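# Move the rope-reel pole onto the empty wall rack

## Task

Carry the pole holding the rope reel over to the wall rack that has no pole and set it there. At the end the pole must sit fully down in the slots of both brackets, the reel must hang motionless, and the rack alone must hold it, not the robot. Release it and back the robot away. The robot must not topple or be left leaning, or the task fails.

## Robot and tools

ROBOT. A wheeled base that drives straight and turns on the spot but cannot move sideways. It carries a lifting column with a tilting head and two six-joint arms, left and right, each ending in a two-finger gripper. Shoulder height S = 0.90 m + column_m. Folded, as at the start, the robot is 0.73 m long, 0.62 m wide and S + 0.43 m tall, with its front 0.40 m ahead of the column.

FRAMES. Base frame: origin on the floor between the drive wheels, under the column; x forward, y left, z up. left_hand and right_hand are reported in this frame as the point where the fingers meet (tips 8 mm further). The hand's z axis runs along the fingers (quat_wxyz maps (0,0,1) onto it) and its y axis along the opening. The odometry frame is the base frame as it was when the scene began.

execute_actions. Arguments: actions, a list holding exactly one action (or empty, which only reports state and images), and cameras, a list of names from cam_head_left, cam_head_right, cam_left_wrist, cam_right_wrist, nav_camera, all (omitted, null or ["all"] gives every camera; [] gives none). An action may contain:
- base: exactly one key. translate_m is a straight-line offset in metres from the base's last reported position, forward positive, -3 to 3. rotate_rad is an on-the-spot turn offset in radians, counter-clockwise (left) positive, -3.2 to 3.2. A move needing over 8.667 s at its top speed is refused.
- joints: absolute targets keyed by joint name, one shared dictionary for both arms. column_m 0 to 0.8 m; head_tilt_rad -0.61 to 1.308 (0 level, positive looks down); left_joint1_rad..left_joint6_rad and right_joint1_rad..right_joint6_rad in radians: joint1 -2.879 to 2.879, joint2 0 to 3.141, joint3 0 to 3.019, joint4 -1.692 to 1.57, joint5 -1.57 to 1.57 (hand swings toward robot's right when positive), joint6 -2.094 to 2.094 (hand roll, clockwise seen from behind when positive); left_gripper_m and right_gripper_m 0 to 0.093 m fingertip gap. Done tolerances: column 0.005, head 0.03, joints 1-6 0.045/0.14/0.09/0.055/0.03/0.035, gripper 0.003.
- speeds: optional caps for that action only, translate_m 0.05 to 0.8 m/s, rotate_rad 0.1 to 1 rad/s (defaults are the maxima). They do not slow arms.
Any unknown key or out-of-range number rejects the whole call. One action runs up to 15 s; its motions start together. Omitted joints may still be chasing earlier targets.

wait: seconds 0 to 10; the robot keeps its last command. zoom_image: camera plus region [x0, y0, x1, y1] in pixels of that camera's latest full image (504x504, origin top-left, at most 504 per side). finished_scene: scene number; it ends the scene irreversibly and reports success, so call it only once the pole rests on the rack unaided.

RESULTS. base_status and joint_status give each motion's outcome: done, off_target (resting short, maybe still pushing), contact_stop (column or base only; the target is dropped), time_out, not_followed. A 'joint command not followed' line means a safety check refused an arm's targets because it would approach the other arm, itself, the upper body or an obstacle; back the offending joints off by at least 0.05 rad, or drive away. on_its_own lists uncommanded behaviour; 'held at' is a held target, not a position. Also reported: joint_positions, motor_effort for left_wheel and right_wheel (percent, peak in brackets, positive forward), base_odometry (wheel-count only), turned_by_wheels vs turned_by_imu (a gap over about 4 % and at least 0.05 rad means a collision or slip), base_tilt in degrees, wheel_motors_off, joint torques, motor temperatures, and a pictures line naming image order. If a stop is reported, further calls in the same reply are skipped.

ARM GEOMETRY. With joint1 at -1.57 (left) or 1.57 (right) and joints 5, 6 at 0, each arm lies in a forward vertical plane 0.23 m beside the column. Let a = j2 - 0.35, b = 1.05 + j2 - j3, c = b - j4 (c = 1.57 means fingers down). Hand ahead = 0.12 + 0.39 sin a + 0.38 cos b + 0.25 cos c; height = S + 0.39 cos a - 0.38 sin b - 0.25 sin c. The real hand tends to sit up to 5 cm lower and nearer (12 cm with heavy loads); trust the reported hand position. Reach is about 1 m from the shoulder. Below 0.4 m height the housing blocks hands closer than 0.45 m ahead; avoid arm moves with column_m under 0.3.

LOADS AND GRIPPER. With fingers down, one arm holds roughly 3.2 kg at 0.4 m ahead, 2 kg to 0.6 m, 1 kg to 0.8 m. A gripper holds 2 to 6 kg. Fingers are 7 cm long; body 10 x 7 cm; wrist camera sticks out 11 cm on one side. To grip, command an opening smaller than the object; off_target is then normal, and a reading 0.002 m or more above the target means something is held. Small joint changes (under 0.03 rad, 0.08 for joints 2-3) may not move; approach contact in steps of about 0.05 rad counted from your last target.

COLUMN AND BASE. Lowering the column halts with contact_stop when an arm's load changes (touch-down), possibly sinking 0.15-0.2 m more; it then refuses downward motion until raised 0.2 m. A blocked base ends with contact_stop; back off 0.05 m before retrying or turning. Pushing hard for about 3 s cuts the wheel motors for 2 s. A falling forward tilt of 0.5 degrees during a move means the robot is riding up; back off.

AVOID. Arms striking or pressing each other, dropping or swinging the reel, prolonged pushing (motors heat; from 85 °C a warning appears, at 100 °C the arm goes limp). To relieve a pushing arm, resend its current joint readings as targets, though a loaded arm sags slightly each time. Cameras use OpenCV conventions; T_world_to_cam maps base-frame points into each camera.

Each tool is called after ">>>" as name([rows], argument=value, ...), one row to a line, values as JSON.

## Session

>>> execute_actions(actions=[])

Scene clock: 0.00 s.
Joint torques (N m, as the arm reports them, + toward a larger angle): no reading
Motor temperatures (°C, as the motors report them): left_arm=[22 23 21 21 22 22] | right_arm=[21 25 19 18 19 20]
base_odometry: x=+0.000 y=+0.000 heading=+0.000 (m, m, rad; odometry frame)
turned_by_wheels: +0.000 (rad since the last result)
turned_by_imu: +0.000 (rad since the last result)
base_tilt: forward=+0.3 right=-0.4 (deg)
base_status: not commanded
joint_positions: column_m=+0.556 head_tilt_rad=+0.887 left_joint1_rad=-1.588 left_joint2_rad=+0.876 left_joint3_rad=+0.410 left_joint4_rad=-0.936 left_joint5_rad=-0.042 left_joint6_rad=+0.025 left_gripper_m=+0.094 right_joint1_rad=+1.570 right_joint2_rad=+0.858 right_joint3_rad=+0.420 right_joint4_rad=-0.920 right_joint5_rad=-0.037 right_joint6_rad=-0.030 right_gripper_m=+0.095
joint_status: not commanded
wheel_motors_off: 0
motor_effort: left_wheel=+1 right_wheel=+6 (%)
left_hand: x=+0.1514 y=+0.2282 z=+1.2523 quat_wxyz=(+0.425, -0.027, -0.905, -0.009) (m; base frame)
right_hand: x=+0.1630 y=-0.2193 z=+1.2485 quat_wxyz=(+0.405, +0.006, -0.914, -0.023) (m; base frame)
pictures: cam_head_left, cam_head_right, cam_left_wrist, cam_right_wrist, nav_camera
camera_calibration (this result's frames):
cam_head_left: T_world_to_cam=[[-0.0777946, -0.993196, 0.0866578, -0.10195], [-0.803311, 0.0109667, -0.595459, 0.959359], [0.590458, -0.115937, -0.798698, 1.13159], [0, 0, 0, 1]] pos_world=[0.0945764, 0.0194153, 1.48389]
cam_head_right: T_world_to_cam=[[-0.0808299, -0.993526, 0.0798267, -0.140429], [-0.797831, 0.0164874, -0.602655, 0.967533], [0.597437, -0.112401, -0.793999, 1.13013], [0, 0, 0, 1]] pos_world=[0.0853929, -0.0284437, 1.49162]
cam_left_wrist: T_world_to_cam=[[-0.056666, -0.998304, 0.0133384, 0.21903], [-0.0775677, 0.0177216, 0.99683, -1.23532], [-0.995375, 0.0554517, -0.0784404, 0.357694], [0, 0, 0, 1]] pos_world=[0.272631, 0.220715, 1.25654]
cam_right_wrist: T_world_to_cam=[[0.00829479, -0.998967, -0.0446727, -0.166657], [-0.0966586, -0.045266, 0.994288, -1.23268], [-0.995283, -0.00392941, -0.0969343, 0.40496], [0, 0, 0, 1]] pos_world=[0.285283, -0.220693, 1.25745]
Images, in order (width x height): cam_head_left 504x504, cam_head_right 504x504, cam_left_wrist 504x504, cam_right_wrist 504x504, nav_camera 504x504.

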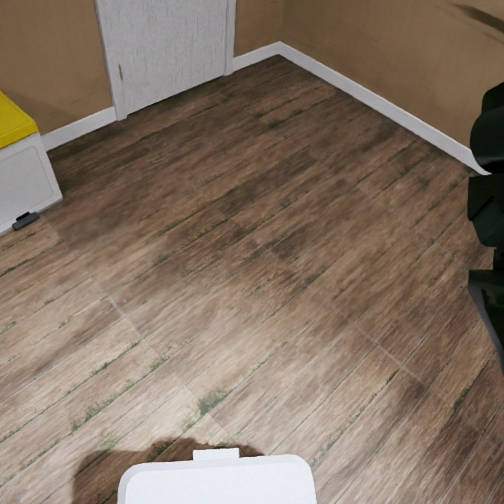

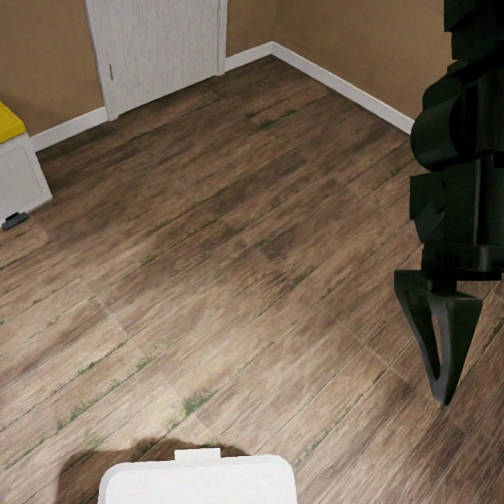

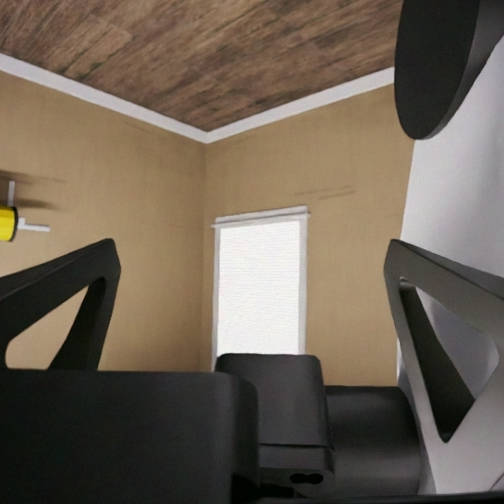

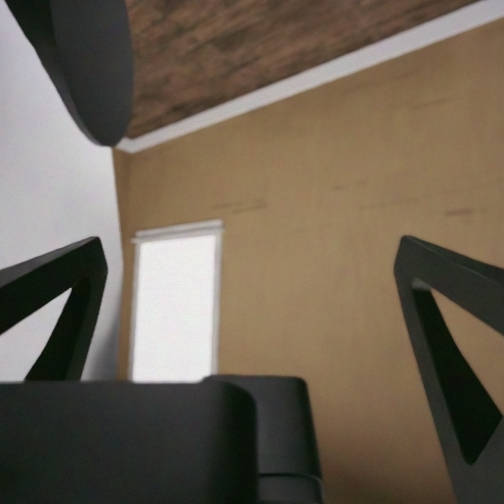

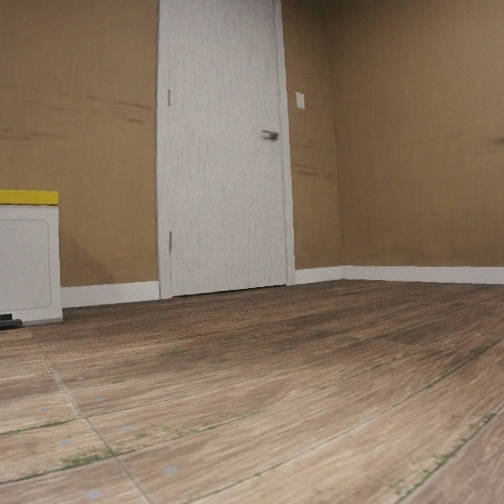

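>>> execute_actions([
  {"base":{"rotate_rad":-0.9},"joints":{"head_tilt_rad":0.35,"left_joint1_rad":-1.57,"left_joint2_rad":1.25,"left_joint3_rad":0.9,"left_joint4_rad":-0.17,"left_joint5_rad":0,"left_joint6_rad":-1.57,"right_joint1_rad":1.57,"right_joint2_rad":1.25,"right_joint3_rad":0.9,"right_joint4_rad":-0.17,"right_joint5_rad":0,"right_joint6_rad":1.57}},
], cameras=["cam_head_left","nav_camera"])

>>> execute_actions([
  {"base":{"rotate_rad":-1.2}},
], cameras=["cam_head_left","nav_camera"])

>>> execute_actions([
  {"base":{"rotate_rad":-1.3}},
], cameras=["cam_head_left","nav_camera"])

Scene clock: 20.63 s.
Joint torques (N m, as the arm reports them, + toward a larger angle): left_arm=[  0.8  -15.23   0.83   0.97   0.13  -0.02] | right_arm=[ -0.6  -15.77   1.2    0.56   0.24   0.  ]
Motor temperatures (°C, as the motors report them): left_arm=[22 23 21 21 22 22] | right_arm=[21 25 19 18 19 20]
base_odometry: x=+0.000 y=+0.000 heading=-0.899 (m, m, rad; odometry frame)
turned_by_wheels: -0.899 (rad since the last result)
turned_by_imu: -0.898 (rad since the last result)
base_tilt: forward=+0.3 right=-0.5 (deg)
base_status: done
joint_positions: column_m=+0.556 head_tilt_rad=+0.369 left_joint1_rad=-1.568 left_joint2_rad=+1.243 left_joint3_rad=+0.901 left_joint4_rad=-0.182 left_joint5_rad=-0.003 left_joint6_rad=-1.559 left_gripper_m=+0.094 right_joint1_rad=+1.570 right_joint2_rad=+1.247 right_joint3_rad=+0.903 right_joint4_rad=-0.178 right_joint5_rad=-0.002 right_joint6_rad=+1.563 right_gripper_m=+0.095
joint_status: all done
wheel_motors_off: 0
motor_effort: left_wheel=+5(50) right_wheel=-3(60) (%)
left_hand: x=+0.4935 y=+0.2268 z=+1.0770 quat_wxyz=(-0.002, +0.703, -0.711, -0.002) (m; base frame)
right_hand: x=+0.4942 y=-0.2254 z=+1.0758 quat_wxyz=(+0.000, -0.704, -0.710, -0.001) (m; base frame)
pictures: cam_head_left, nav_camera
camera_calibration (this result's frames):
cam_head_left: T_world_to_cam=[[-0.110506, -0.993196, 0.0367414, -0.023333], [-0.402853, 0.0109667, -0.915199, 1.43244], [0.908569, -0.115937, -0.401324, 0.502849], [0, 0, 0, 1]] pos_world=[0.117612, 0.0194153, 1.51363]
Images, in order (width x height): cam_head_left 504x504, nav_camera 504x504.

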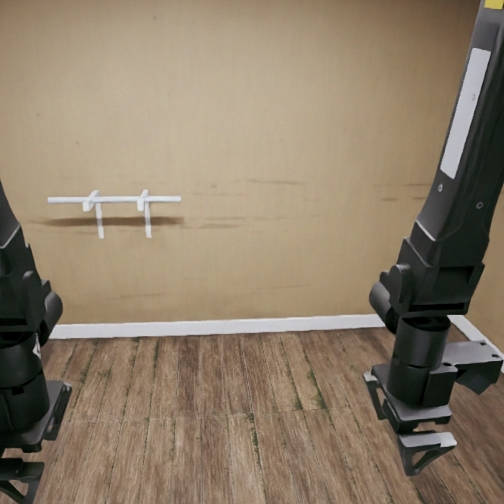

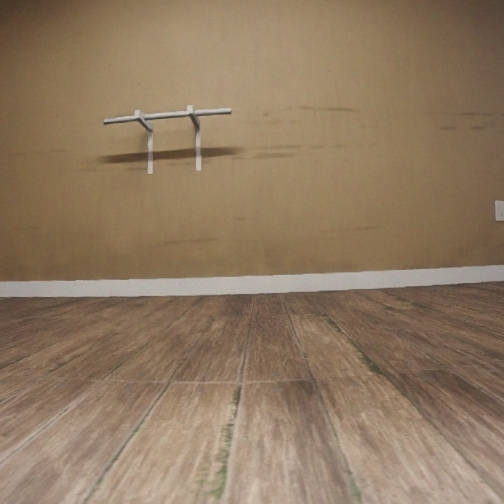

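Scene clock: 23.37 s.
Joint torques (N m, as the arm reports them, + toward a larger angle): left_arm=[  0.8  -14.9    0.94   0.92   0.13  -0.02] | right_arm=[ -0.57 -15.6    1.25   0.56   0.23   0.  ]
Motor temperatures (°C, as the motors report them): left_arm=[22 23 21 21 22 22] | right_arm=[21 25 19 18 19 20]
base_odometry: x=+0.000 y=+0.000 heading=-2.098 (m, m, rad; odometry frame)
turned_by_wheels: -1.199 (rad since the last result)
turned_by_imu: -1.209 (rad since the last result)
base_tilt: forward=+0.4 right=-0.4 (deg)
base_status: done
joint_positions: column_m=+0.556 head_tilt_rad=+0.369 left_joint1_rad=-1.568 left_joint2_rad=+1.243 left_joint3_rad=+0.899 left_joint4_rad=-0.182 left_joint5_rad=-0.003 left_joint6_rad=-1.559 left_gripper_m=+0.094 right_joint1_rad=+1.570 right_joint2_rad=+1.247 right_joint3_rad=+0.903 right_joint4_rad=-0.178 right_joint5_rad=-0.001 right_joint6_rad=+1.563 right_gripper_m=+0.095
joint_status: not commanded
wheel_motors_off: 0
motor_effort: left_wheel=+5(35) right_wheel=-4(34) (%)
left_hand: x=+0.4923 y=+0.2268 z=+1.0768 quat_wxyz=(-0.001, +0.703, -0.711, -0.003) (m; base frame)
right_hand: x=+0.4942 y=-0.2255 z=+1.0758 quat_wxyz=(+0.000, -0.704, -0.710, -0.001) (m; base frame)
pictures: cam_head_left, nav_camera
camera_calibration (this result's frames):
cam_head_left: T_world_to_cam=[[-0.110506, -0.993196, 0.036741, -0.0233323], [-0.402849, 0.0109667, -0.915201, 1.43244], [0.908571, -0.115937, -0.40132, 0.502844], [0, 0, 0, 1]] pos_world=[0.117612, 0.0194153, 1.51363]
Images, in order (width x height): cam_head_left 504x504, nav_camera 504x504.

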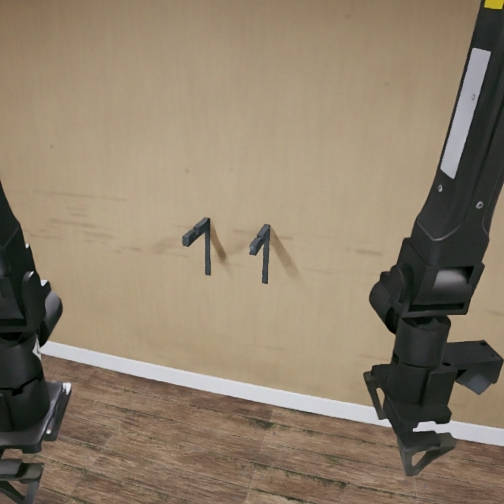

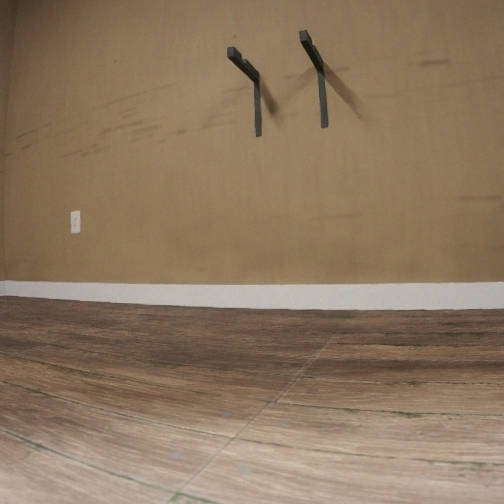

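Scene clock: 26.20 s.
Joint torques (N m, as the arm reports them, + toward a larger angle): left_arm=[  0.8  -14.76   1.05   0.94   0.13  -0.02] | right_arm=[ -0.61 -15.65   1.33   0.51   0.23  -0.01]
Motor temperatures (°C, as the motors report them): left_arm=[22 23 21 21 22 22] | right_arm=[21 25 19 18 19 20]
base_odometry: x=+0.000 y=+0.000 heading=+2.886 (m, m, rad; odometry frame)
turned_by_wheels: -1.299 (rad since the last result)
turned_by_imu: -1.309 (rad since the last result)
base_tilt: forward=+0.4 right=-0.5 (deg)
base_status: done
joint_positions: column_m=+0.556 head_tilt_rad=+0.369 left_joint1_rad=-1.568 left_joint2_rad=+1.243 left_joint3_rad=+0.899 left_joint4_rad=-0.182 left_joint5_rad=-0.003 left_joint6_rad=-1.559 left_gripper_m=+0.094 right_joint1_rad=+1.570 right_joint2_rad=+1.247 right_joint3_rad=+0.903 right_joint4_rad=-0.178 right_joint5_rad=-0.001 right_joint6_rad=+1.563 right_gripper_m=+0.095
joint_status: not commanded
wheel_motors_off: 0
motor_effort: left_wheel=+5(35) right_wheel=-2(30) (%)
left_hand: x=+0.4921 y=+0.2268 z=+1.0768 quat_wxyz=(-0.001, +0.703, -0.711, -0.003) (m; base frame)
right_hand: x=+0.4942 y=-0.2255 z=+1.0758 quat_wxyz=(+0.000, -0.704, -0.710, -0.001) (m; base frame)
pictures: cam_head_left, nav_camera
camera_calibration (this result's frames):
cam_head_left: T_world_to_cam=[[-0.110507, -0.993196, 0.0367407, -0.0233318], [-0.402846, 0.0109667, -0.915202, 1.43245], [0.908572, -0.115937, -0.401317, 0.502839], [0, 0, 0, 1]] pos_world=[0.117612, 0.0194153, 1.51363]
Images, in order (width x height): cam_head_left 504x504, nav_camera 504x504.

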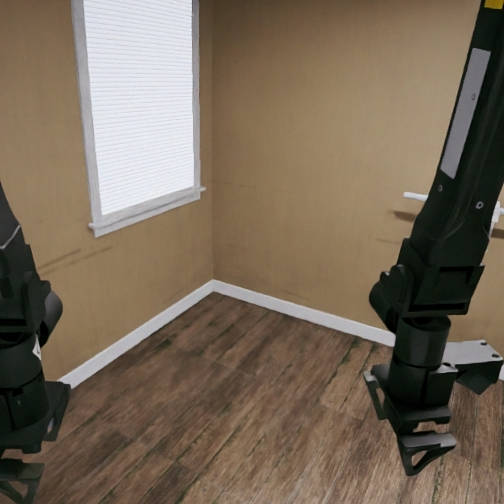

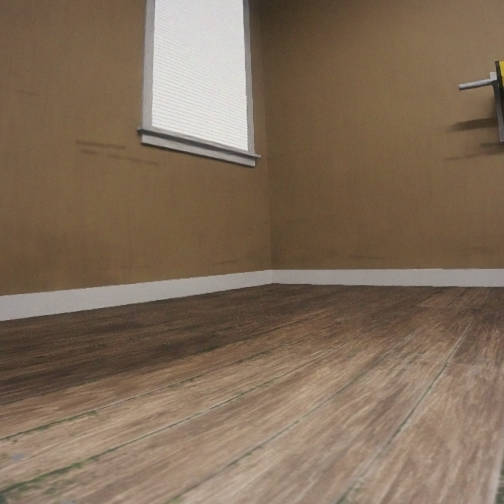

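>>> execute_actions([
  {"base":{"rotate_rad":-0.64}},
], cameras=["cam_head_left","cam_head_right","nav_camera"])

Scene clock: 48.13 s.
Joint torques (N m, as the arm reports them, + toward a larger angle): left_arm=[  0.81 -15.2    1.14   0.94   0.12  -0.02] | right_arm=[ -0.68 -15.79   1.27   0.58   0.2    0.  ]
Motor temperatures (°C, as the motors report them): left_arm=[22 24 21 21 22 22] | right_arm=[21 26 19 18 19 20]
base_odometry: x=+0.000 y=+0.000 heading=+2.247 (m, m, rad; odometry frame)
turned_by_wheels: -0.639 (rad since the last result)
turned_by_imu: -0.645 (rad since the last result)
base_tilt: forward=+0.4 right=-0.5 (deg)
base_status: done
joint_positions: column_m=+0.556 head_tilt_rad=+0.369 left_joint1_rad=-1.568 left_joint2_rad=+1.243 left_joint3_rad=+0.899 left_joint4_rad=-0.182 left_joint5_rad=-0.003 left_joint6_rad=-1.559 left_gripper_m=+0.094 right_joint1_rad=+1.570 right_joint2_rad=+1.247 right_joint3_rad=+0.903 right_joint4_rad=-0.178 right_joint5_rad=-0.001 right_joint6_rad=+1.563 right_gripper_m=+0.095
joint_status: not commanded
wheel_motors_off: 0
motor_effort: left_wheel=+5(35) right_wheel=-5(32) (%)
left_hand: x=+0.4919 y=+0.2264 z=+1.0768 quat_wxyz=(-0.001, +0.703, -0.711, -0.003) (m; base frame)
right_hand: x=+0.4942 y=-0.2255 z=+1.0758 quat_wxyz=(+0.000, -0.704, -0.710, -0.001) (m; base frame)
pictures: cam_head_left, cam_head_right, nav_camera
camera_calibration (this result's frames):
cam_head_left: T_world_to_cam=[[-0.110507, -0.993196, 0.0367406, -0.0233317], [-0.402846, 0.0109667, -0.915202, 1.43245], [0.908572, -0.115937, -0.401317, 0.502838], [0, 0, 0, 1]] pos_world=[0.117612, 0.0194153, 1.51363]
cam_head_right: T_world_to_cam=[[-0.109759, -0.993526, 0.0293029, -0.061064], [-0.394522, 0.0164874, -0.918739, 1.43484], [0.912308, -0.112401, -0.393777, 0.497164], [0, 0, 0, 1]] pos_world=[0.105804, -0.0284437, 1.5158]
Images, in order (width x height): cam_head_left 504x504, cam_head_right 504x504, nav_camera 504x504.

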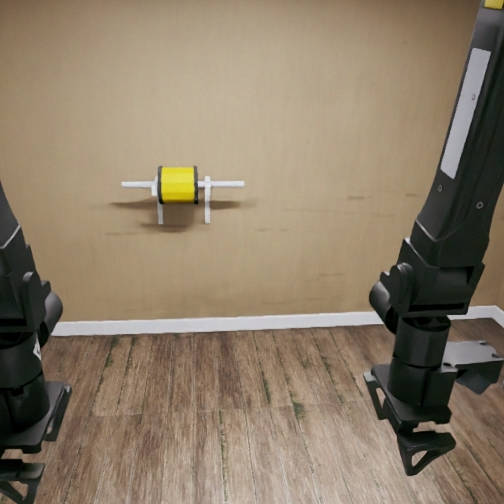

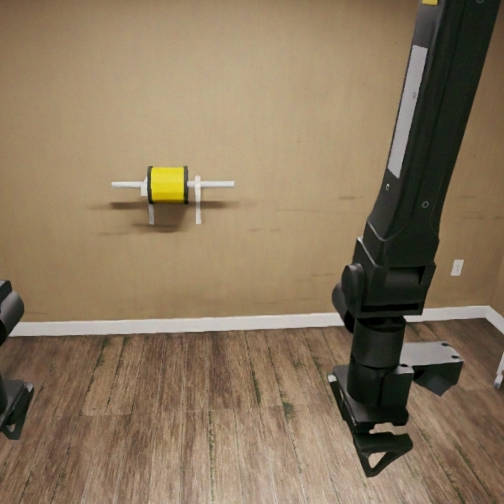

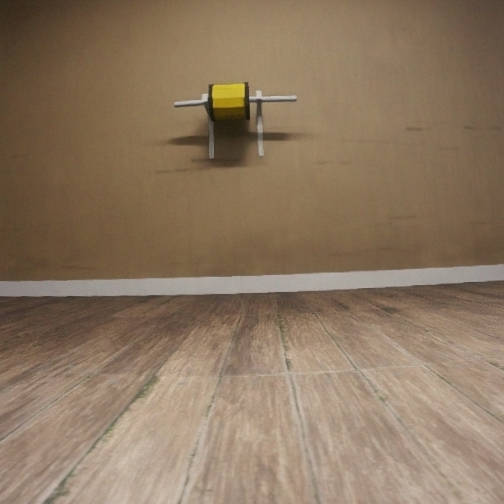

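>>> execute_actions([
  {"base":{"rotate_rad":0.055}},
], cameras=[])

>>> execute_actions([
  {"base":{"translate_m":1.3},"joints":{"head_tilt_rad":0.55,"column_m":0.56}},
], cameras=[])

>>> execute_actions([
  {"base":{"rotate_rad":-0.07}},
], cameras=["cam_head_left","cam_head_right","nav_camera"])

Scene clock: 74.37 s.
Joint torques (N m, as the arm reports them, + toward a larger angle): left_arm=[  0.84 -15.47   1.1    0.99   0.12  -0.02] | right_arm=[ -0.66 -15.68   1.36   0.52   0.23   0.01]
Motor temperatures (°C, as the motors report them): left_arm=[22 24 21 21 22 22] | right_arm=[21 26 19 18 19 20]
base_odometry: x=+0.000 y=+0.000 heading=+2.301 (m, m, rad; odometry frame)
turned_by_wheels: +0.054 (rad since the last result)
turned_by_imu: +0.055 (rad since the last result)
base_tilt: forward=+0.4 right=-0.4 (deg)
base_status: done
joint_positions: column_m=+0.556 head_tilt_rad=+0.369 left_joint1_rad=-1.568 left_joint2_rad=+1.243 left_joint3_rad=+0.898 left_joint4_rad=-0.182 left_joint5_rad=-0.003 left_joint6_rad=-1.559 left_gripper_m=+0.094 right_joint1_rad=+1.570 right_joint2_rad=+1.247 right_joint3_rad=+0.902 right_joint4_rad=-0.178 right_joint5_rad=-0.001 right_joint6_rad=+1.563 right_gripper_m=+0.095
joint_status: not commanded
wheel_motors_off: 0
motor_effort: left_wheel=-5(25) right_wheel=+6(23) (%)
left_hand: x=+0.4914 y=+0.2266 z=+1.0767 quat_wxyz=(-0.001, +0.703, -0.711, -0.003) (m; base frame)
right_hand: x=+0.4933 y=-0.2255 z=+1.0757 quat_wxyz=(+0.000, -0.704, -0.710, +0.000) (m; base frame)
pictures: none
No camera images: the call's "cameras" was empty. Leave "cameras" out to get every camera's image.

Scene clock: 78.23 s.
Joint torques (N m, as the arm reports them, + toward a larger angle): left_arm=[  0.86 -15.11   1.01   0.93   0.12  -0.02] | right_arm=[ -0.57 -15.72   1.47   0.55   0.21  -0.01]
Motor temperatures (°C, as the motors report them): left_arm=[22 24 21 21 22 22] | right_arm=[21 26 20 18 19 20]
base_odometry: x=-0.867 y=+0.969 heading=+2.300 (m, m, rad; odometry frame)
turned_by_wheels: -0.001 (rad since the last result)
turned_by_imu: -0.005 (rad since the last result)
base_tilt: forward=+0.5 right=-0.5 (deg)
base_status: done
joint_positions: column_m=+0.560 head_tilt_rad=+0.554 left_joint1_rad=-1.568 left_joint2_rad=+1.243 left_joint3_rad=+0.899 left_joint4_rad=-0.182 left_joint5_rad=-0.003 left_joint6_rad=-1.559 left_gripper_m=+0.094 right_joint1_rad=+1.570 right_joint2_rad=+1.247 right_joint3_rad=+0.900 right_joint4_rad=-0.178 right_joint5_rad=-0.001 right_joint6_rad=+1.563 right_gripper_m=+0.095
joint_status: all done
wheel_motors_off: 0
motor_effort: left_wheel=-1(56) right_wheel=+3(75) (%)
left_hand: x=+0.4921 y=+0.2266 z=+1.0805 quat_wxyz=(-0.001, +0.703, -0.711, -0.003) (m; base frame)
right_hand: x=+0.4921 y=-0.2255 z=+1.0792 quat_wxyz=(+0.001, -0.704, -0.710, +0.000) (m; base frame)
pictures: none
No camera images: the call's "cameras" was empty. Leave "cameras" out to get every camera's image.

Scene clock: 79.33 s.
Joint torques (N m, as the arm reports them, + toward a larger angle): left_arm=[  0.93 -15.07   1.11   0.94   0.12  -0.02] | right_arm=[ -0.84 -15.52   1.53   0.55   0.22  -0.01]
Motor temperatures (°C, as the motors report them): left_arm=[22 24 21 21 22 22] | right_arm=[21 26 20 18 19 20]
base_odometry: x=-0.867 y=+0.969 heading=+2.232 (m, m, rad; odometry frame)
turned_by_wheels: -0.068 (rad since the last result)
turned_by_imu: -0.067 (rad since the last result)
base_tilt: forward=+0.3 right=-0.5 (deg)
base_status: done
joint_positions: column_m=+0.560 head_tilt_rad=+0.554 left_joint1_rad=-1.570 left_joint2_rad=+1.243 left_joint3_rad=+0.899 left_joint4_rad=-0.182 left_joint5_rad=-0.003 left_joint6_rad=-1.559 left_gripper_m=+0.094 right_joint1_rad=+1.570 right_joint2_rad=+1.247 right_joint3_rad=+0.900 right_joint4_rad=-0.178 right_joint5_rad=-0.001 right_joint6_rad=+1.563 right_gripper_m=+0.095
joint_status: not commanded
wheel_motors_off: 0
motor_effort: left_wheel=+1(56) right_wheel=-2(60) (%)
left_hand: x=+0.4919 y=+0.2257 z=+1.0805 quat_wxyz=(+0.000, +0.703, -0.711, -0.003) (m; base frame)
right_hand: x=+0.4921 y=-0.2255 z=+1.0792 quat_wxyz=(+0.001, -0.704, -0.710, +0.000) (m; base frame)
pictures: cam_head_left, cam_head_right, nav_camera
camera_calibration (this result's frames):
cam_head_left: T_world_to_cam=[[-0.101857, -0.993196, 0.0564505, -0.054369], [-0.564397, 0.0109667, -0.825431, 1.30512], [0.819195, -0.115937, -0.561674, 0.756682], [0, 0, 0, 1]] pos_world=[0.111198, 0.0194153, 1.50536]
cam_head_right: T_world_to_cam=[[-0.102492, -0.993526, 0.0490023, -0.0919886], [-0.556866, 0.0164874, -0.830439, 1.30984], [0.824255, -0.112401, -0.554951, 0.752176], [0, 0, 0, 1]] pos_world=[0.0999905, -0.0284437, 1.50967]
Images, in order (width x height): cam_head_left 504x504, cam_head_right 504x504, nav_camera 504x504.

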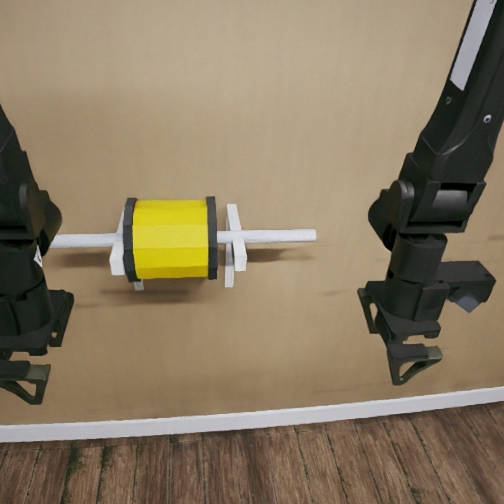

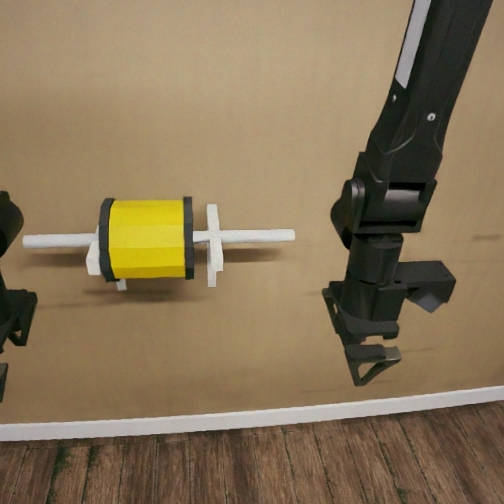

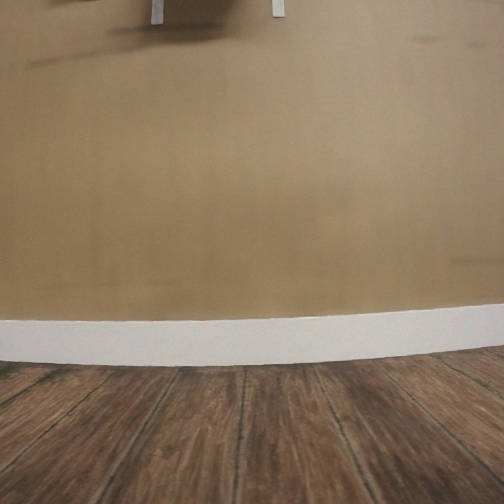

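>>> execute_actions([
  {"base":{"rotate_rad":0.127},"joints":{"column_m":0.6}},
], cameras=[])

>>> execute_actions([
  {"base":{"translate_m":0.46},"joints":{"head_tilt_rad":0.9},"speeds":{"translate_m":0.5}},
], cameras=[])

>>> execute_actions([
  {"base":{"rotate_rad":-0.127},"speeds":{"rotate_rad":0.5}},
], cameras=["cam_head_left","cam_head_right","cam_left_wrist","cam_right_wrist"])

Scene clock: 105.87 s.
Joint torques (N m, as the arm reports them, + toward a larger angle): left_arm=[  0.99 -14.58   1.09   0.93   0.11  -0.02] | right_arm=[ -0.67 -15.74   1.44   0.57   0.2   -0.01]
Motor temperatures (°C, as the motors report them): left_arm=[22 24 21 21 22 22] | right_arm=[21 26 20 18 19 20]
base_odometry: x=-0.867 y=+0.969 heading=+2.357 (m, m, rad; odometry frame)
turned_by_wheels: +0.125 (rad since the last result)
turned_by_imu: +0.122 (rad since the last result)
base_tilt: forward=+0.4 right=-0.5 (deg)
base_status: done
joint_positions: column_m=+0.600 head_tilt_rad=+0.554 left_joint1_rad=-1.570 left_joint2_rad=+1.243 left_joint3_rad=+0.898 left_joint4_rad=-0.182 left_joint5_rad=-0.003 left_joint6_rad=-1.559 left_gripper_m=+0.094 right_joint1_rad=+1.570 right_joint2_rad=+1.247 right_joint3_rad=+0.900 right_joint4_rad=-0.178 right_joint5_rad=-0.001 right_joint6_rad=+1.563 right_gripper_m=+0.095
joint_status: all done
wheel_motors_off: 0
motor_effort: left_wheel=+0(55) right_wheel=+1(65) (%)
left_hand: x=+0.4916 y=+0.2257 z=+1.1205 quat_wxyz=(+0.000, +0.703, -0.711, -0.003) (m; base frame)
right_hand: x=+0.4921 y=-0.2255 z=+1.1193 quat_wxyz=(+0.001, -0.704, -0.710, +0.000) (m; base frame)
pictures: none
No camera images: the call's "cameras" was empty. Leave "cameras" out to get every camera's image.

Scene clock: 108.37 s.
Joint torques (N m, as the arm reports them, + toward a larger angle): left_arm=[  0.98 -14.33   0.68   0.91   0.11  -0.02] | right_arm=[ -0.38 -15.64   1.46   0.56   0.21   0.  ]
Motor temperatures (°C, as the motors report them): left_arm=[22 24 21 21 22 22] | right_arm=[21 26 20 18 19 20]
base_odometry: x=-1.193 y=+1.294 heading=+2.358 (m, m, rad; odometry frame)
turned_by_wheels: +0.001 (rad since the last result)
turned_by_imu: -0.001 (rad since the last result)
base_tilt: forward=+0.4 right=-0.5 (deg)
base_status: done
joint_positions: column_m=+0.600 head_tilt_rad=+0.901 left_joint1_rad=-1.570 left_joint2_rad=+1.243 left_joint3_rad=+0.899 left_joint4_rad=-0.182 left_joint5_rad=-0.003 left_joint6_rad=-1.559 left_gripper_m=+0.094 right_joint1_rad=+1.570 right_joint2_rad=+1.247 right_joint3_rad=+0.900 right_joint4_rad=-0.178 right_joint5_rad=-0.001 right_joint6_rad=+1.563 right_gripper_m=+0.095
joint_status: all done
wheel_motors_off: 0
motor_effort: left_wheel=+2(77) right_wheel=-1(45) (%)
left_hand: x=+0.4923 y=+0.2257 z=+1.1206 quat_wxyz=(-0.001, +0.703, -0.711, -0.002) (m; base frame)
right_hand: x=+0.4923 y=-0.2255 z=+1.1193 quat_wxyz=(+0.001, -0.704, -0.710, +0.000) (m; base frame)
pictures: none
No camera images: the call's "cameras" was empty. Leave "cameras" out to get every camera's image.

Scene clock: 109.50 s.
Joint torques (N m, as the arm reports them, + toward a larger angle): left_arm=[  1.05 -15.22   0.91   1.03   0.11  -0.01] | right_arm=[ -0.82 -15.6    1.47   0.5    0.22   0.  ]
Motor temperatures (°C, as the motors report them): left_arm=[22 24 21 21 22 22] | right_arm=[21 26 20 18 19 20]
base_odometry: x=-1.193 y=+1.294 heading=+2.233 (m, m, rad; odometry frame)
turned_by_wheels: -0.125 (rad since the last result)
turned_by_imu: -0.123 (rad since the last result)
base_tilt: forward=+0.4 right=-0.4 (deg)
base_status: done
joint_positions: column_m=+0.600 head_tilt_rad=+0.901 left_joint1_rad=-1.570 left_joint2_rad=+1.243 left_joint3_rad=+0.899 left_joint4_rad=-0.182 left_joint5_rad=-0.003 left_joint6_rad=-1.559 left_gripper_m=+0.094 right_joint1_rad=+1.570 right_joint2_rad=+1.247 right_joint3_rad=+0.900 right_joint4_rad=-0.178 right_joint5_rad=-0.001 right_joint6_rad=+1.563 right_gripper_m=+0.095
joint_status: not commanded
wheel_motors_off: 0
motor_effort: left_wheel=-1(58) right_wheel=-2(60) (%)
left_hand: x=+0.4919 y=+0.2257 z=+1.1205 quat_wxyz=(+0.000, +0.703, -0.711, -0.003) (m; base frame)
right_hand: x=+0.4923 y=-0.2255 z=+1.1193 quat_wxyz=(+0.001, -0.704, -0.710, +0.000) (m; base frame)
pictures: cam_head_left, cam_head_right, cam_left_wrist, cam_right_wrist
camera_calibration (this result's frames):
cam_head_left: T_world_to_cam=[[-0.0765658, -0.993196, 0.0877454, -0.107524], [-0.811621, 0.0109667, -0.584081, 0.967757], [0.579145, -0.115937, -0.806939, 1.18014], [0, 0, 0, 1]] pos_world=[0.0937502, 0.0194153, 1.52698]
cam_head_right: T_world_to_cam=[[-0.079697, -0.993526, 0.0809577, -0.145768], [-0.806244, 0.0164874, -0.591353, 0.976372], [0.58619, -0.112401, -0.802339, 1.17863], [0, 0, 0, 1]] pos_world=[0.0846766, -0.0284437, 1.53484]
cam_left_wrist: T_world_to_cam=[[0.999872, -0.0159654, 0.00126596, -0.490246], [-0.0138102, -0.819466, 0.572961, -0.444952], [-0.00811012, -0.572905, -0.819582, 1.17313], [0, 0, 0, 1]] pos_world=[0.493553, 0.29964, 1.21703]
cam_right_wrist: T_world_to_cam=[[-0.99977, -0.016286, 0.0139523, 0.470875], [-0.00471327, 0.801561, 0.597895, -0.483309], [-0.0209209, 0.597691, -0.801453, 1.16469], [0, 0, 0, 1]] pos_world=[0.492855, -0.301058, 1.21585]
Images, in order (width x height): cam_head_left 504x504, cam_head_right 504x504, cam_left_wrist 504x504, cam_right_wrist 504x504.

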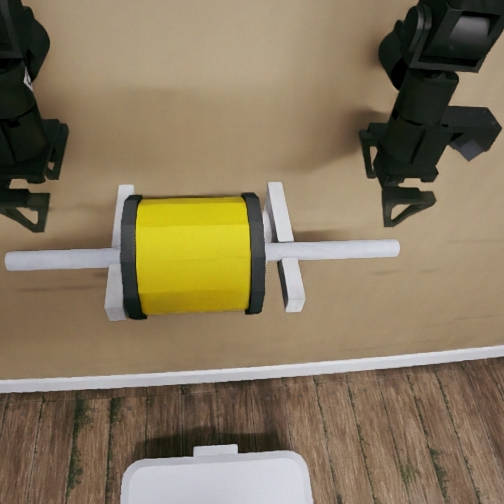

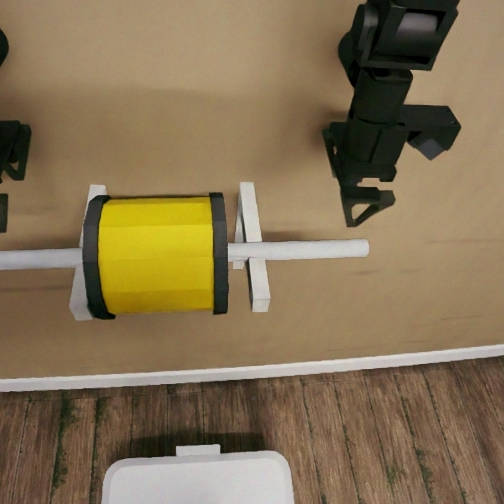

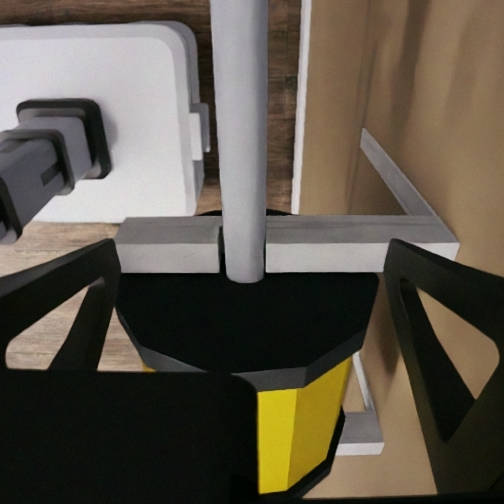

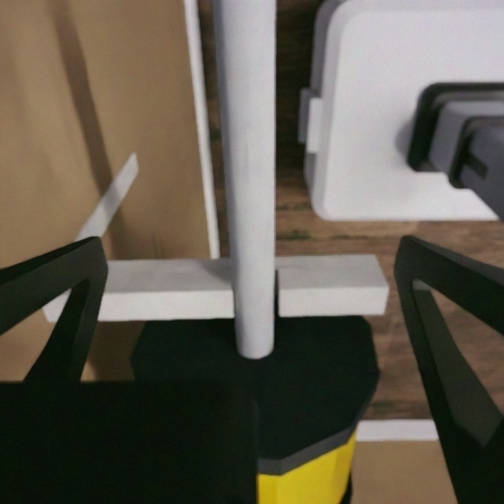

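>>> execute_actions([
  {"joints":{"column_m":0.44}},
], cameras=["cam_head_left","cam_left_wrist","cam_right_wrist"])

Scene clock: 129.27 s.
Joint torques (N m, as the arm reports them, + toward a larger angle): left_arm=[  0.96 -15.16   0.99   0.92   0.11  -0.01] | right_arm=[ -0.95 -15.49   1.42   0.57   0.23   0.  ]
Motor temperatures (°C, as the motors report them): left_arm=[22 24 21 21 22 22] | right_arm=[21 26 20 18 19 20]
base_odometry: x=-1.193 y=+1.294 heading=+2.233 (m, m, rad; odometry frame)
turned_by_wheels: +0.000 (rad since the last result)
turned_by_imu: -0.001 (rad since the last result)
base_tilt: forward=+0.4 right=-0.5 (deg)
base_status: not commanded
joint_positions: column_m=+0.440 head_tilt_rad=+0.901 left_joint1_rad=-1.570 left_joint2_rad=+1.243 left_joint3_rad=+0.899 left_joint4_rad=-0.182 left_joint5_rad=-0.003 left_joint6_rad=-1.559 left_gripper_m=+0.094 right_joint1_rad=+1.570 right_joint2_rad=+1.247 right_joint3_rad=+0.900 right_joint4_rad=-0.178 right_joint5_rad=-0.001 right_joint6_rad=+1.563 right_gripper_m=+0.095
joint_status: all done
wheel_motors_off: 0
motor_effort: left_wheel=+2(2) right_wheel=-3(2) (%)
left_hand: x=+0.4919 y=+0.2257 z=+0.9606 quat_wxyz=(+0.000, +0.703, -0.711, -0.003) (m; base frame)
right_hand: x=+0.4923 y=-0.2255 z=+0.9594 quat_wxyz=(+0.001, -0.704, -0.710, +0.000) (m; base frame)
pictures: cam_head_left, cam_left_wrist, cam_right_wrist
camera_calibration (this result's frames):
cam_head_left: T_world_to_cam=[[-0.0765658, -0.993196, 0.0877454, -0.0934948], [-0.811621, 0.0109667, -0.584081, 0.87437], [0.579145, -0.115937, -0.806939, 1.05112], [0, 0, 0, 1]] pos_world=[0.0937502, 0.0194153, 1.36709]
cam_left_wrist: T_world_to_cam=[[0.999872, -0.0159654, 0.00126596, -0.490044], [-0.0138102, -0.819466, 0.572961, -0.353343], [-0.00811012, -0.572905, -0.819582, 1.04209], [0, 0, 0, 1]] pos_world=[0.493553, 0.29964, 1.05715]
cam_right_wrist: T_world_to_cam=[[-0.99977, -0.016286, 0.0139523, 0.473106], [-0.00471327, 0.801561, 0.597895, -0.387713], [-0.0209209, 0.597691, -0.801453, 1.03655], [0, 0, 0, 1]] pos_world=[0.492855, -0.301058, 1.05596]
Images, in order (width x height): cam_head_left 504x504, cam_left_wrist 504x504, cam_right_wrist 504x504.

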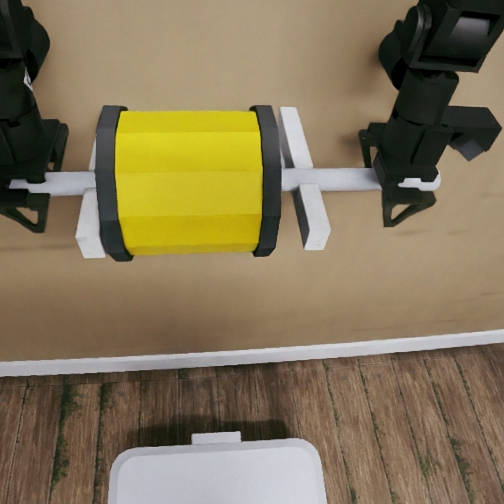

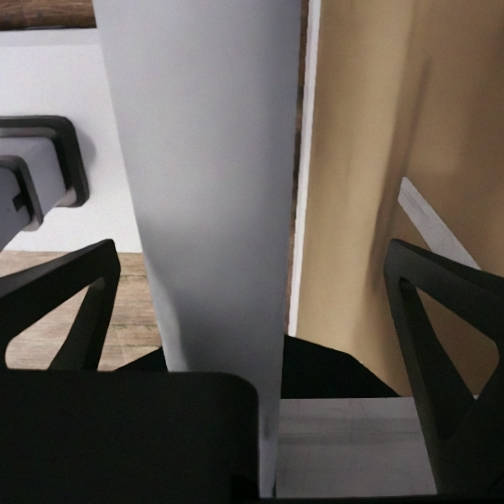

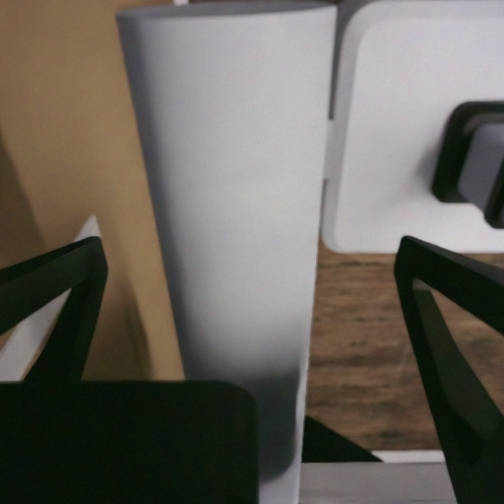

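>>> execute_actions([
  {"base":{"rotate_rad":0.032},"speeds":{"rotate_rad":0.2},"joints":{"column_m":0.432}},
], cameras=["cam_head_left","cam_left_wrist","cam_right_wrist"])

Scene clock: 142.60 s.
Joint torques (N m, as the arm reports them, + toward a larger angle): left_arm=[  0.97 -14.97   1.13   0.92   0.11  -0.02] | right_arm=[ -0.72 -15.39   1.59   0.57   0.22   0.  ]
Motor temperatures (°C, as the motors report them): left_arm=[22 24 21 21 22 22] | right_arm=[21 26 20 18 19 20]
base_odometry: x=-1.193 y=+1.294 heading=+2.262 (m, m, rad; odometry frame)
turned_by_wheels: +0.030 (rad since the last result)
turned_by_imu: +0.030 (rad since the last result)
base_tilt: forward=+0.3 right=-0.5 (deg)
base_status: done
joint_positions: column_m=+0.432 head_tilt_rad=+0.901 left_joint1_rad=-1.569 left_joint2_rad=+1.243 left_joint3_rad=+0.898 left_joint4_rad=-0.182 left_joint5_rad=-0.003 left_joint6_rad=-1.559 left_gripper_m=+0.094 right_joint1_rad=+1.570 right_joint2_rad=+1.247 right_joint3_rad=+0.900 right_joint4_rad=-0.178 right_joint5_rad=-0.001 right_joint6_rad=+1.563 right_gripper_m=+0.095
joint_status: all done
wheel_motors_off: 0
motor_effort: left_wheel=-1(24) right_wheel=+3(64) (%)
left_hand: x=+0.4914 y=+0.2259 z=+0.9526 quat_wxyz=(+0.000, +0.703, -0.711, -0.003) (m; base frame)
right_hand: x=+0.4923 y=-0.2255 z=+0.9514 quat_wxyz=(+0.001, -0.704, -0.710, +0.000) (m; base frame)
pictures: cam_head_left, cam_left_wrist, cam_right_wrist
camera_calibration (this result's frames):
cam_head_left: T_world_to_cam=[[-0.0765659, -0.993196, 0.0877454, -0.0927933], [-0.811621, 0.0109667, -0.584081, 0.8697], [0.579145, -0.115937, -0.806939, 1.04466], [0, 0, 0, 1]] pos_world=[0.0937502, 0.0194153, 1.3591]
cam_left_wrist: T_world_to_cam=[[0.999875, -0.015774, 0.000497874, -0.488869], [-0.0132161, -0.819658, 0.572701, -0.348573], [-0.0086257, -0.572636, -0.819764, 1.03597], [0, 0, 0, 1]] pos_world=[0.493137, 0.299813, 1.04912]
cam_right_wrist: T_world_to_cam=[[-0.99977, -0.016286, 0.0139523, 0.473217], [-0.00471327, 0.801561, 0.597895, -0.382933], [-0.0209209, 0.597691, -0.801453, 1.03014], [0, 0, 0, 1]] pos_world=[0.492855, -0.301058, 1.04796]
Images, in order (width x height): cam_head_left 504x504, cam_left_wrist 504x504, cam_right_wrist 504x504.

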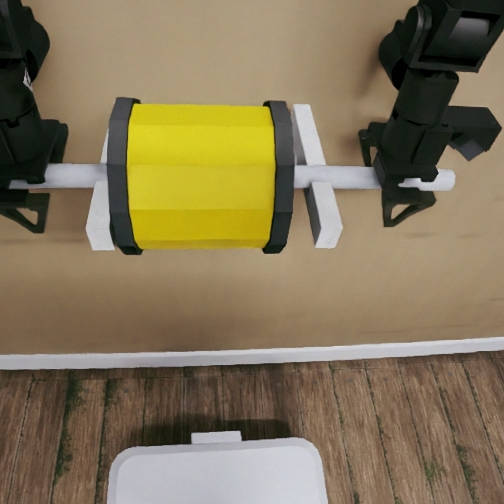

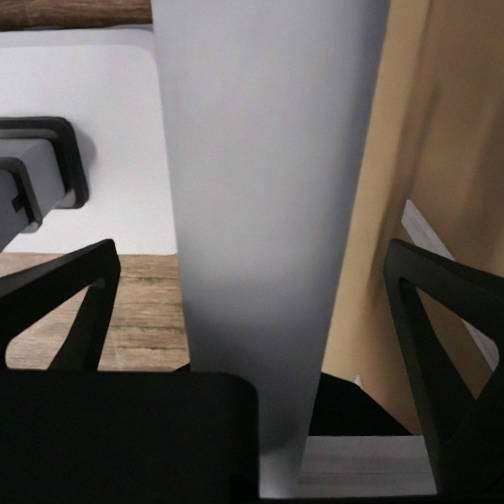

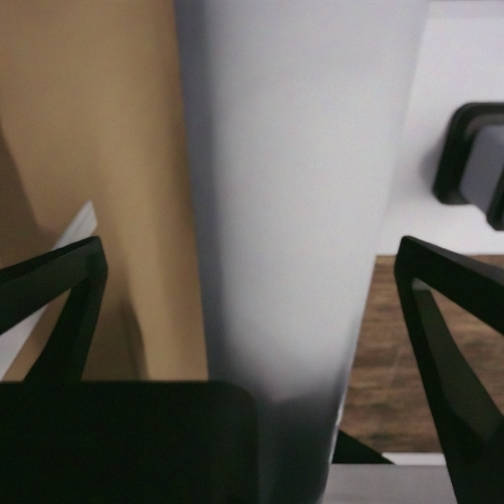

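>>> execute_actions([
  {"joints":{"left_gripper_m":0.0,"right_gripper_m":0.0}},
], cameras=["cam_head_left","cam_left_wrist","cam_right_wrist"])

>>> execute_actions([
  {"joints":{"column_m":0.48}},
], cameras=["cam_head_left","cam_left_wrist","cam_right_wrist"])

Scene clock: 151.80 s.
Joint torques (N m, as the arm reports them, + toward a larger angle): left_arm=[  0.89 -14.69   1.32   0.97   0.11  -0.13] | right_arm=[ -0.61 -15.73   2.11   0.7    0.21  -0.01]
Motor temperatures (°C, as the motors report them): left_arm=[22 24 21 21 22 22] | right_arm=[21 26 20 18 19 20]
base_odometry: x=-1.193 y=+1.294 heading=+2.262 (m, m, rad; odometry frame)
turned_by_wheels: +0.000 (rad since the last result)
turned_by_imu: -0.001 (rad since the last result)
base_tilt: forward=+0.3 right=-0.4 (deg)
base_status: not commanded
joint_positions: column_m=+0.432 head_tilt_rad=+0.901 left_joint1_rad=-1.569 left_joint2_rad=+1.243 left_joint3_rad=+0.896 left_joint4_rad=-0.182 left_joint5_rad=-0.003 left_joint6_rad=-1.546 left_gripper_m=+0.024 right_joint1_rad=+1.570 right_joint2_rad=+1.247 right_joint3_rad=+0.889 right_joint4_rad=-0.181 right_joint5_rad=-0.001 right_joint6_rad=+1.565 right_gripper_m=+0.025
joint_status: left_gripper_m off_target (ended at +0.024, target +0.000); right_gripper_m off_target (ended at +0.025, target +0.000)
wheel_motors_off: 0
motor_effort: left_wheel=-2(2) right_wheel=+3(4) (%)
left_hand: x=+0.4905 y=+0.2259 z=+0.9525 quat_wxyz=(+0.000, +0.699, -0.715, -0.003) (m; base frame)
right_hand: x=+0.4847 y=-0.2256 z=+0.9505 quat_wxyz=(+0.006, -0.705, -0.709, +0.005) (m; base frame)
pictures: cam_head_left, cam_left_wrist, cam_right_wrist
camera_calibration (this result's frames):
cam_head_left: T_world_to_cam=[[-0.0765654, -0.993196, 0.0877458, -0.0927939], [-0.811624, 0.0109667, -0.584077, 0.869694], [0.579141, -0.115937, -0.806942, 1.04467], [0, 0, 0, 1]] pos_world=[0.0937499, 0.0194153, 1.3591]
cam_left_wrist: T_world_to_cam=[[0.999598, -0.0283577, -0.000701122, -0.483893], [-0.0228439, -0.819399, 0.572768, -0.343926], [-0.0168169, -0.572522, -0.819717, 1.03983], [0, 0, 0, 1]] pos_world=[0.493328, 0.29979, 1.04902]
cam_right_wrist: T_world_to_cam=[[-0.999497, -0.0147499, 0.0280689, 0.452432], [0.00494945, 0.801794, 0.597579, -0.386684], [-0.0313197, 0.597418, -0.801318, 1.03412], [0, 0, 0, 1]] pos_world=[0.486507, -0.301086, 1.04703]
Images, in order (width x height): cam_head_left 504x504, cam_left_wrist 504x504, cam_right_wrist 504x504.

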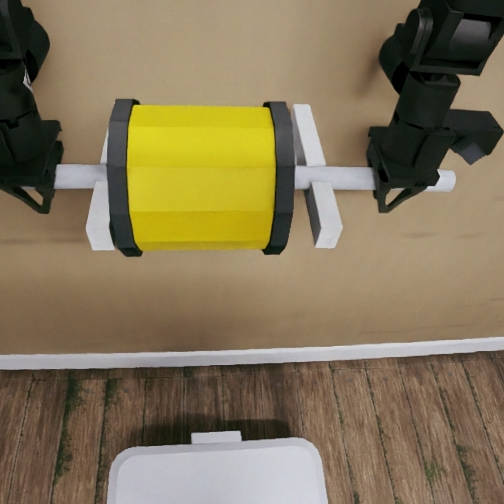

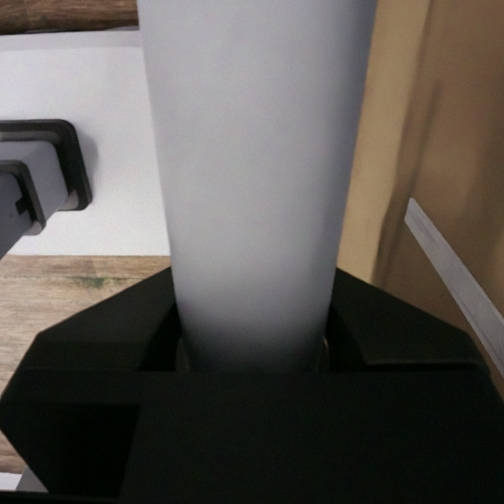

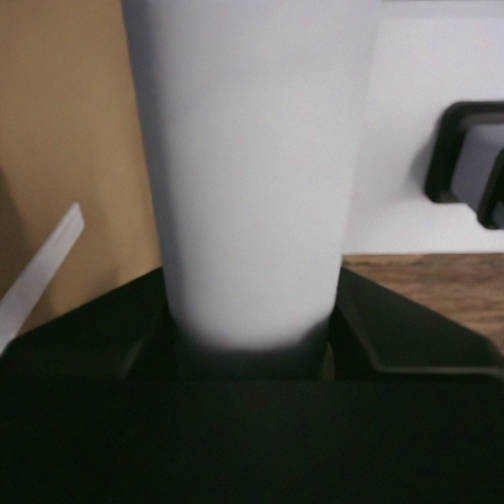

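Scene clock: 153.03 s.
Joint torques (N m, as the arm reports them, + toward a larger angle): left_arm=[  0.93 -16.34   0.71   0.48   0.12  -0.1 ] | right_arm=[ -0.57 -17.26   1.42   0.36   0.2    0.01]
Motor temperatures (°C, as the motors report them): left_arm=[22 24 21 21 22 22] | right_arm=[21 26 20 18 19 20]
base_odometry: x=-1.193 y=+1.294 heading=+2.262 (m, m, rad; odometry frame)
turned_by_wheels: +0.000 (rad since the last result)
turned_by_imu: +0.000 (rad since the last result)
base_tilt: forward=+0.5 right=-0.5 (deg)
base_status: not commanded
joint_positions: column_m=+0.480 head_tilt_rad=+0.901 left_joint1_rad=-1.569 left_joint2_rad=+1.266 left_joint3_rad=+0.898 left_joint4_rad=-0.174 left_joint5_rad=-0.003 left_joint6_rad=-1.550 left_gripper_m=+0.024 right_joint1_rad=+1.570 right_joint2_rad=+1.271 right_joint3_rad=+0.896 right_joint4_rad=-0.176 right_joint5_rad=-0.001 right_joint6_rad=+1.560 right_gripper_m=+0.025
joint_status: all done
wheel_motors_off: 0
motor_effort: left_wheel=-4(5) right_wheel=+2(6) (%)
left_hand: x=+0.4848 y=+0.2260 z=+0.9922 quat_wxyz=(+0.005, +0.700, -0.714, -0.008) (m; base frame)
right_hand: x=+0.4813 y=-0.2256 z=+0.9903 quat_wxyz=(+0.010, -0.703, -0.711, +0.009) (m; base frame)
pictures: cam_head_left, cam_left_wrist, cam_right_wrist
camera_calibration (this result's frames):
cam_head_left: T_world_to_cam=[[-0.0765651, -0.993196, 0.0877461, -0.0969947], [-0.811626, 0.0109667, -0.584074, 0.89765], [0.579138, -0.115937, -0.806944, 1.0833], [0, 0, 0, 1]] pos_world=[0.0937497, 0.0194153, 1.40697]
cam_left_wrist: T_world_to_cam=[[0.999597, -0.0249073, -0.0136517, -0.466029], [-0.012594, -0.819477, 0.572974, -0.371978], [-0.0254585, -0.572571, -0.81946, 1.07627], [0, 0, 0, 1]] pos_world=[0.488557, 0.299805, 1.08873]
cam_right_wrist: T_world_to_cam=[[-0.999048, -0.0193222, 0.0391207, 0.435688], [0.00789364, 0.801765, 0.597588, -0.411918], [-0.0429123, 0.597327, -0.800849, 1.07105], [0, 0, 0, 1]] pos_world=[0.484486, -0.301087, 1.08686]
Images, in order (width x height): cam_head_left 504x504, cam_left_wrist 504x504, cam_right_wrist 504x504.

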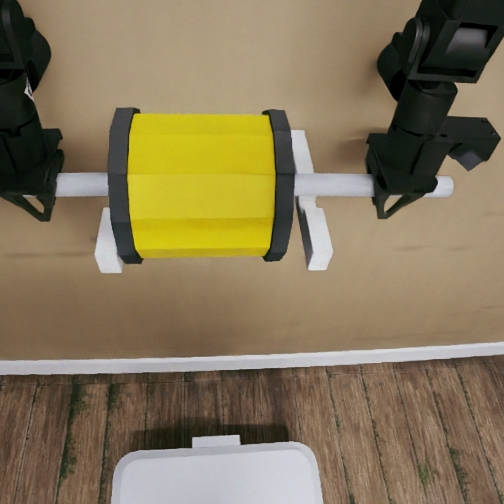

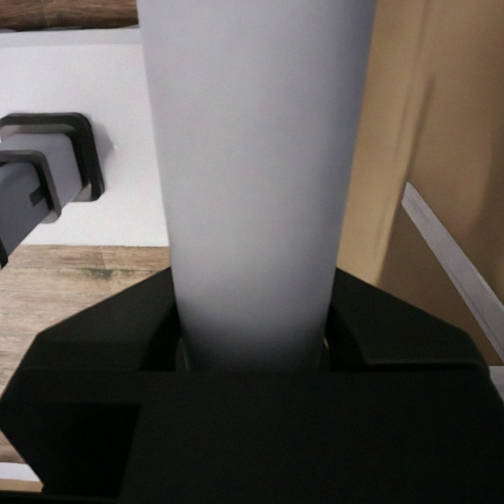

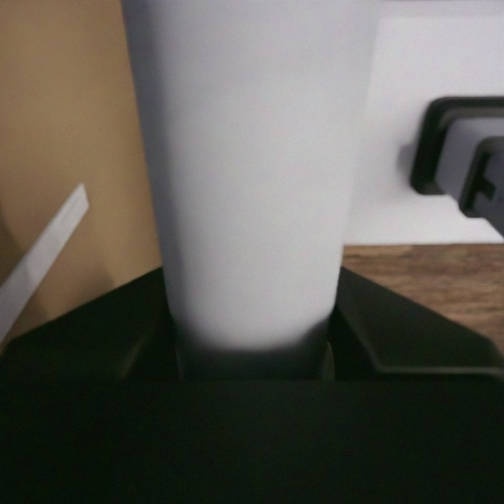

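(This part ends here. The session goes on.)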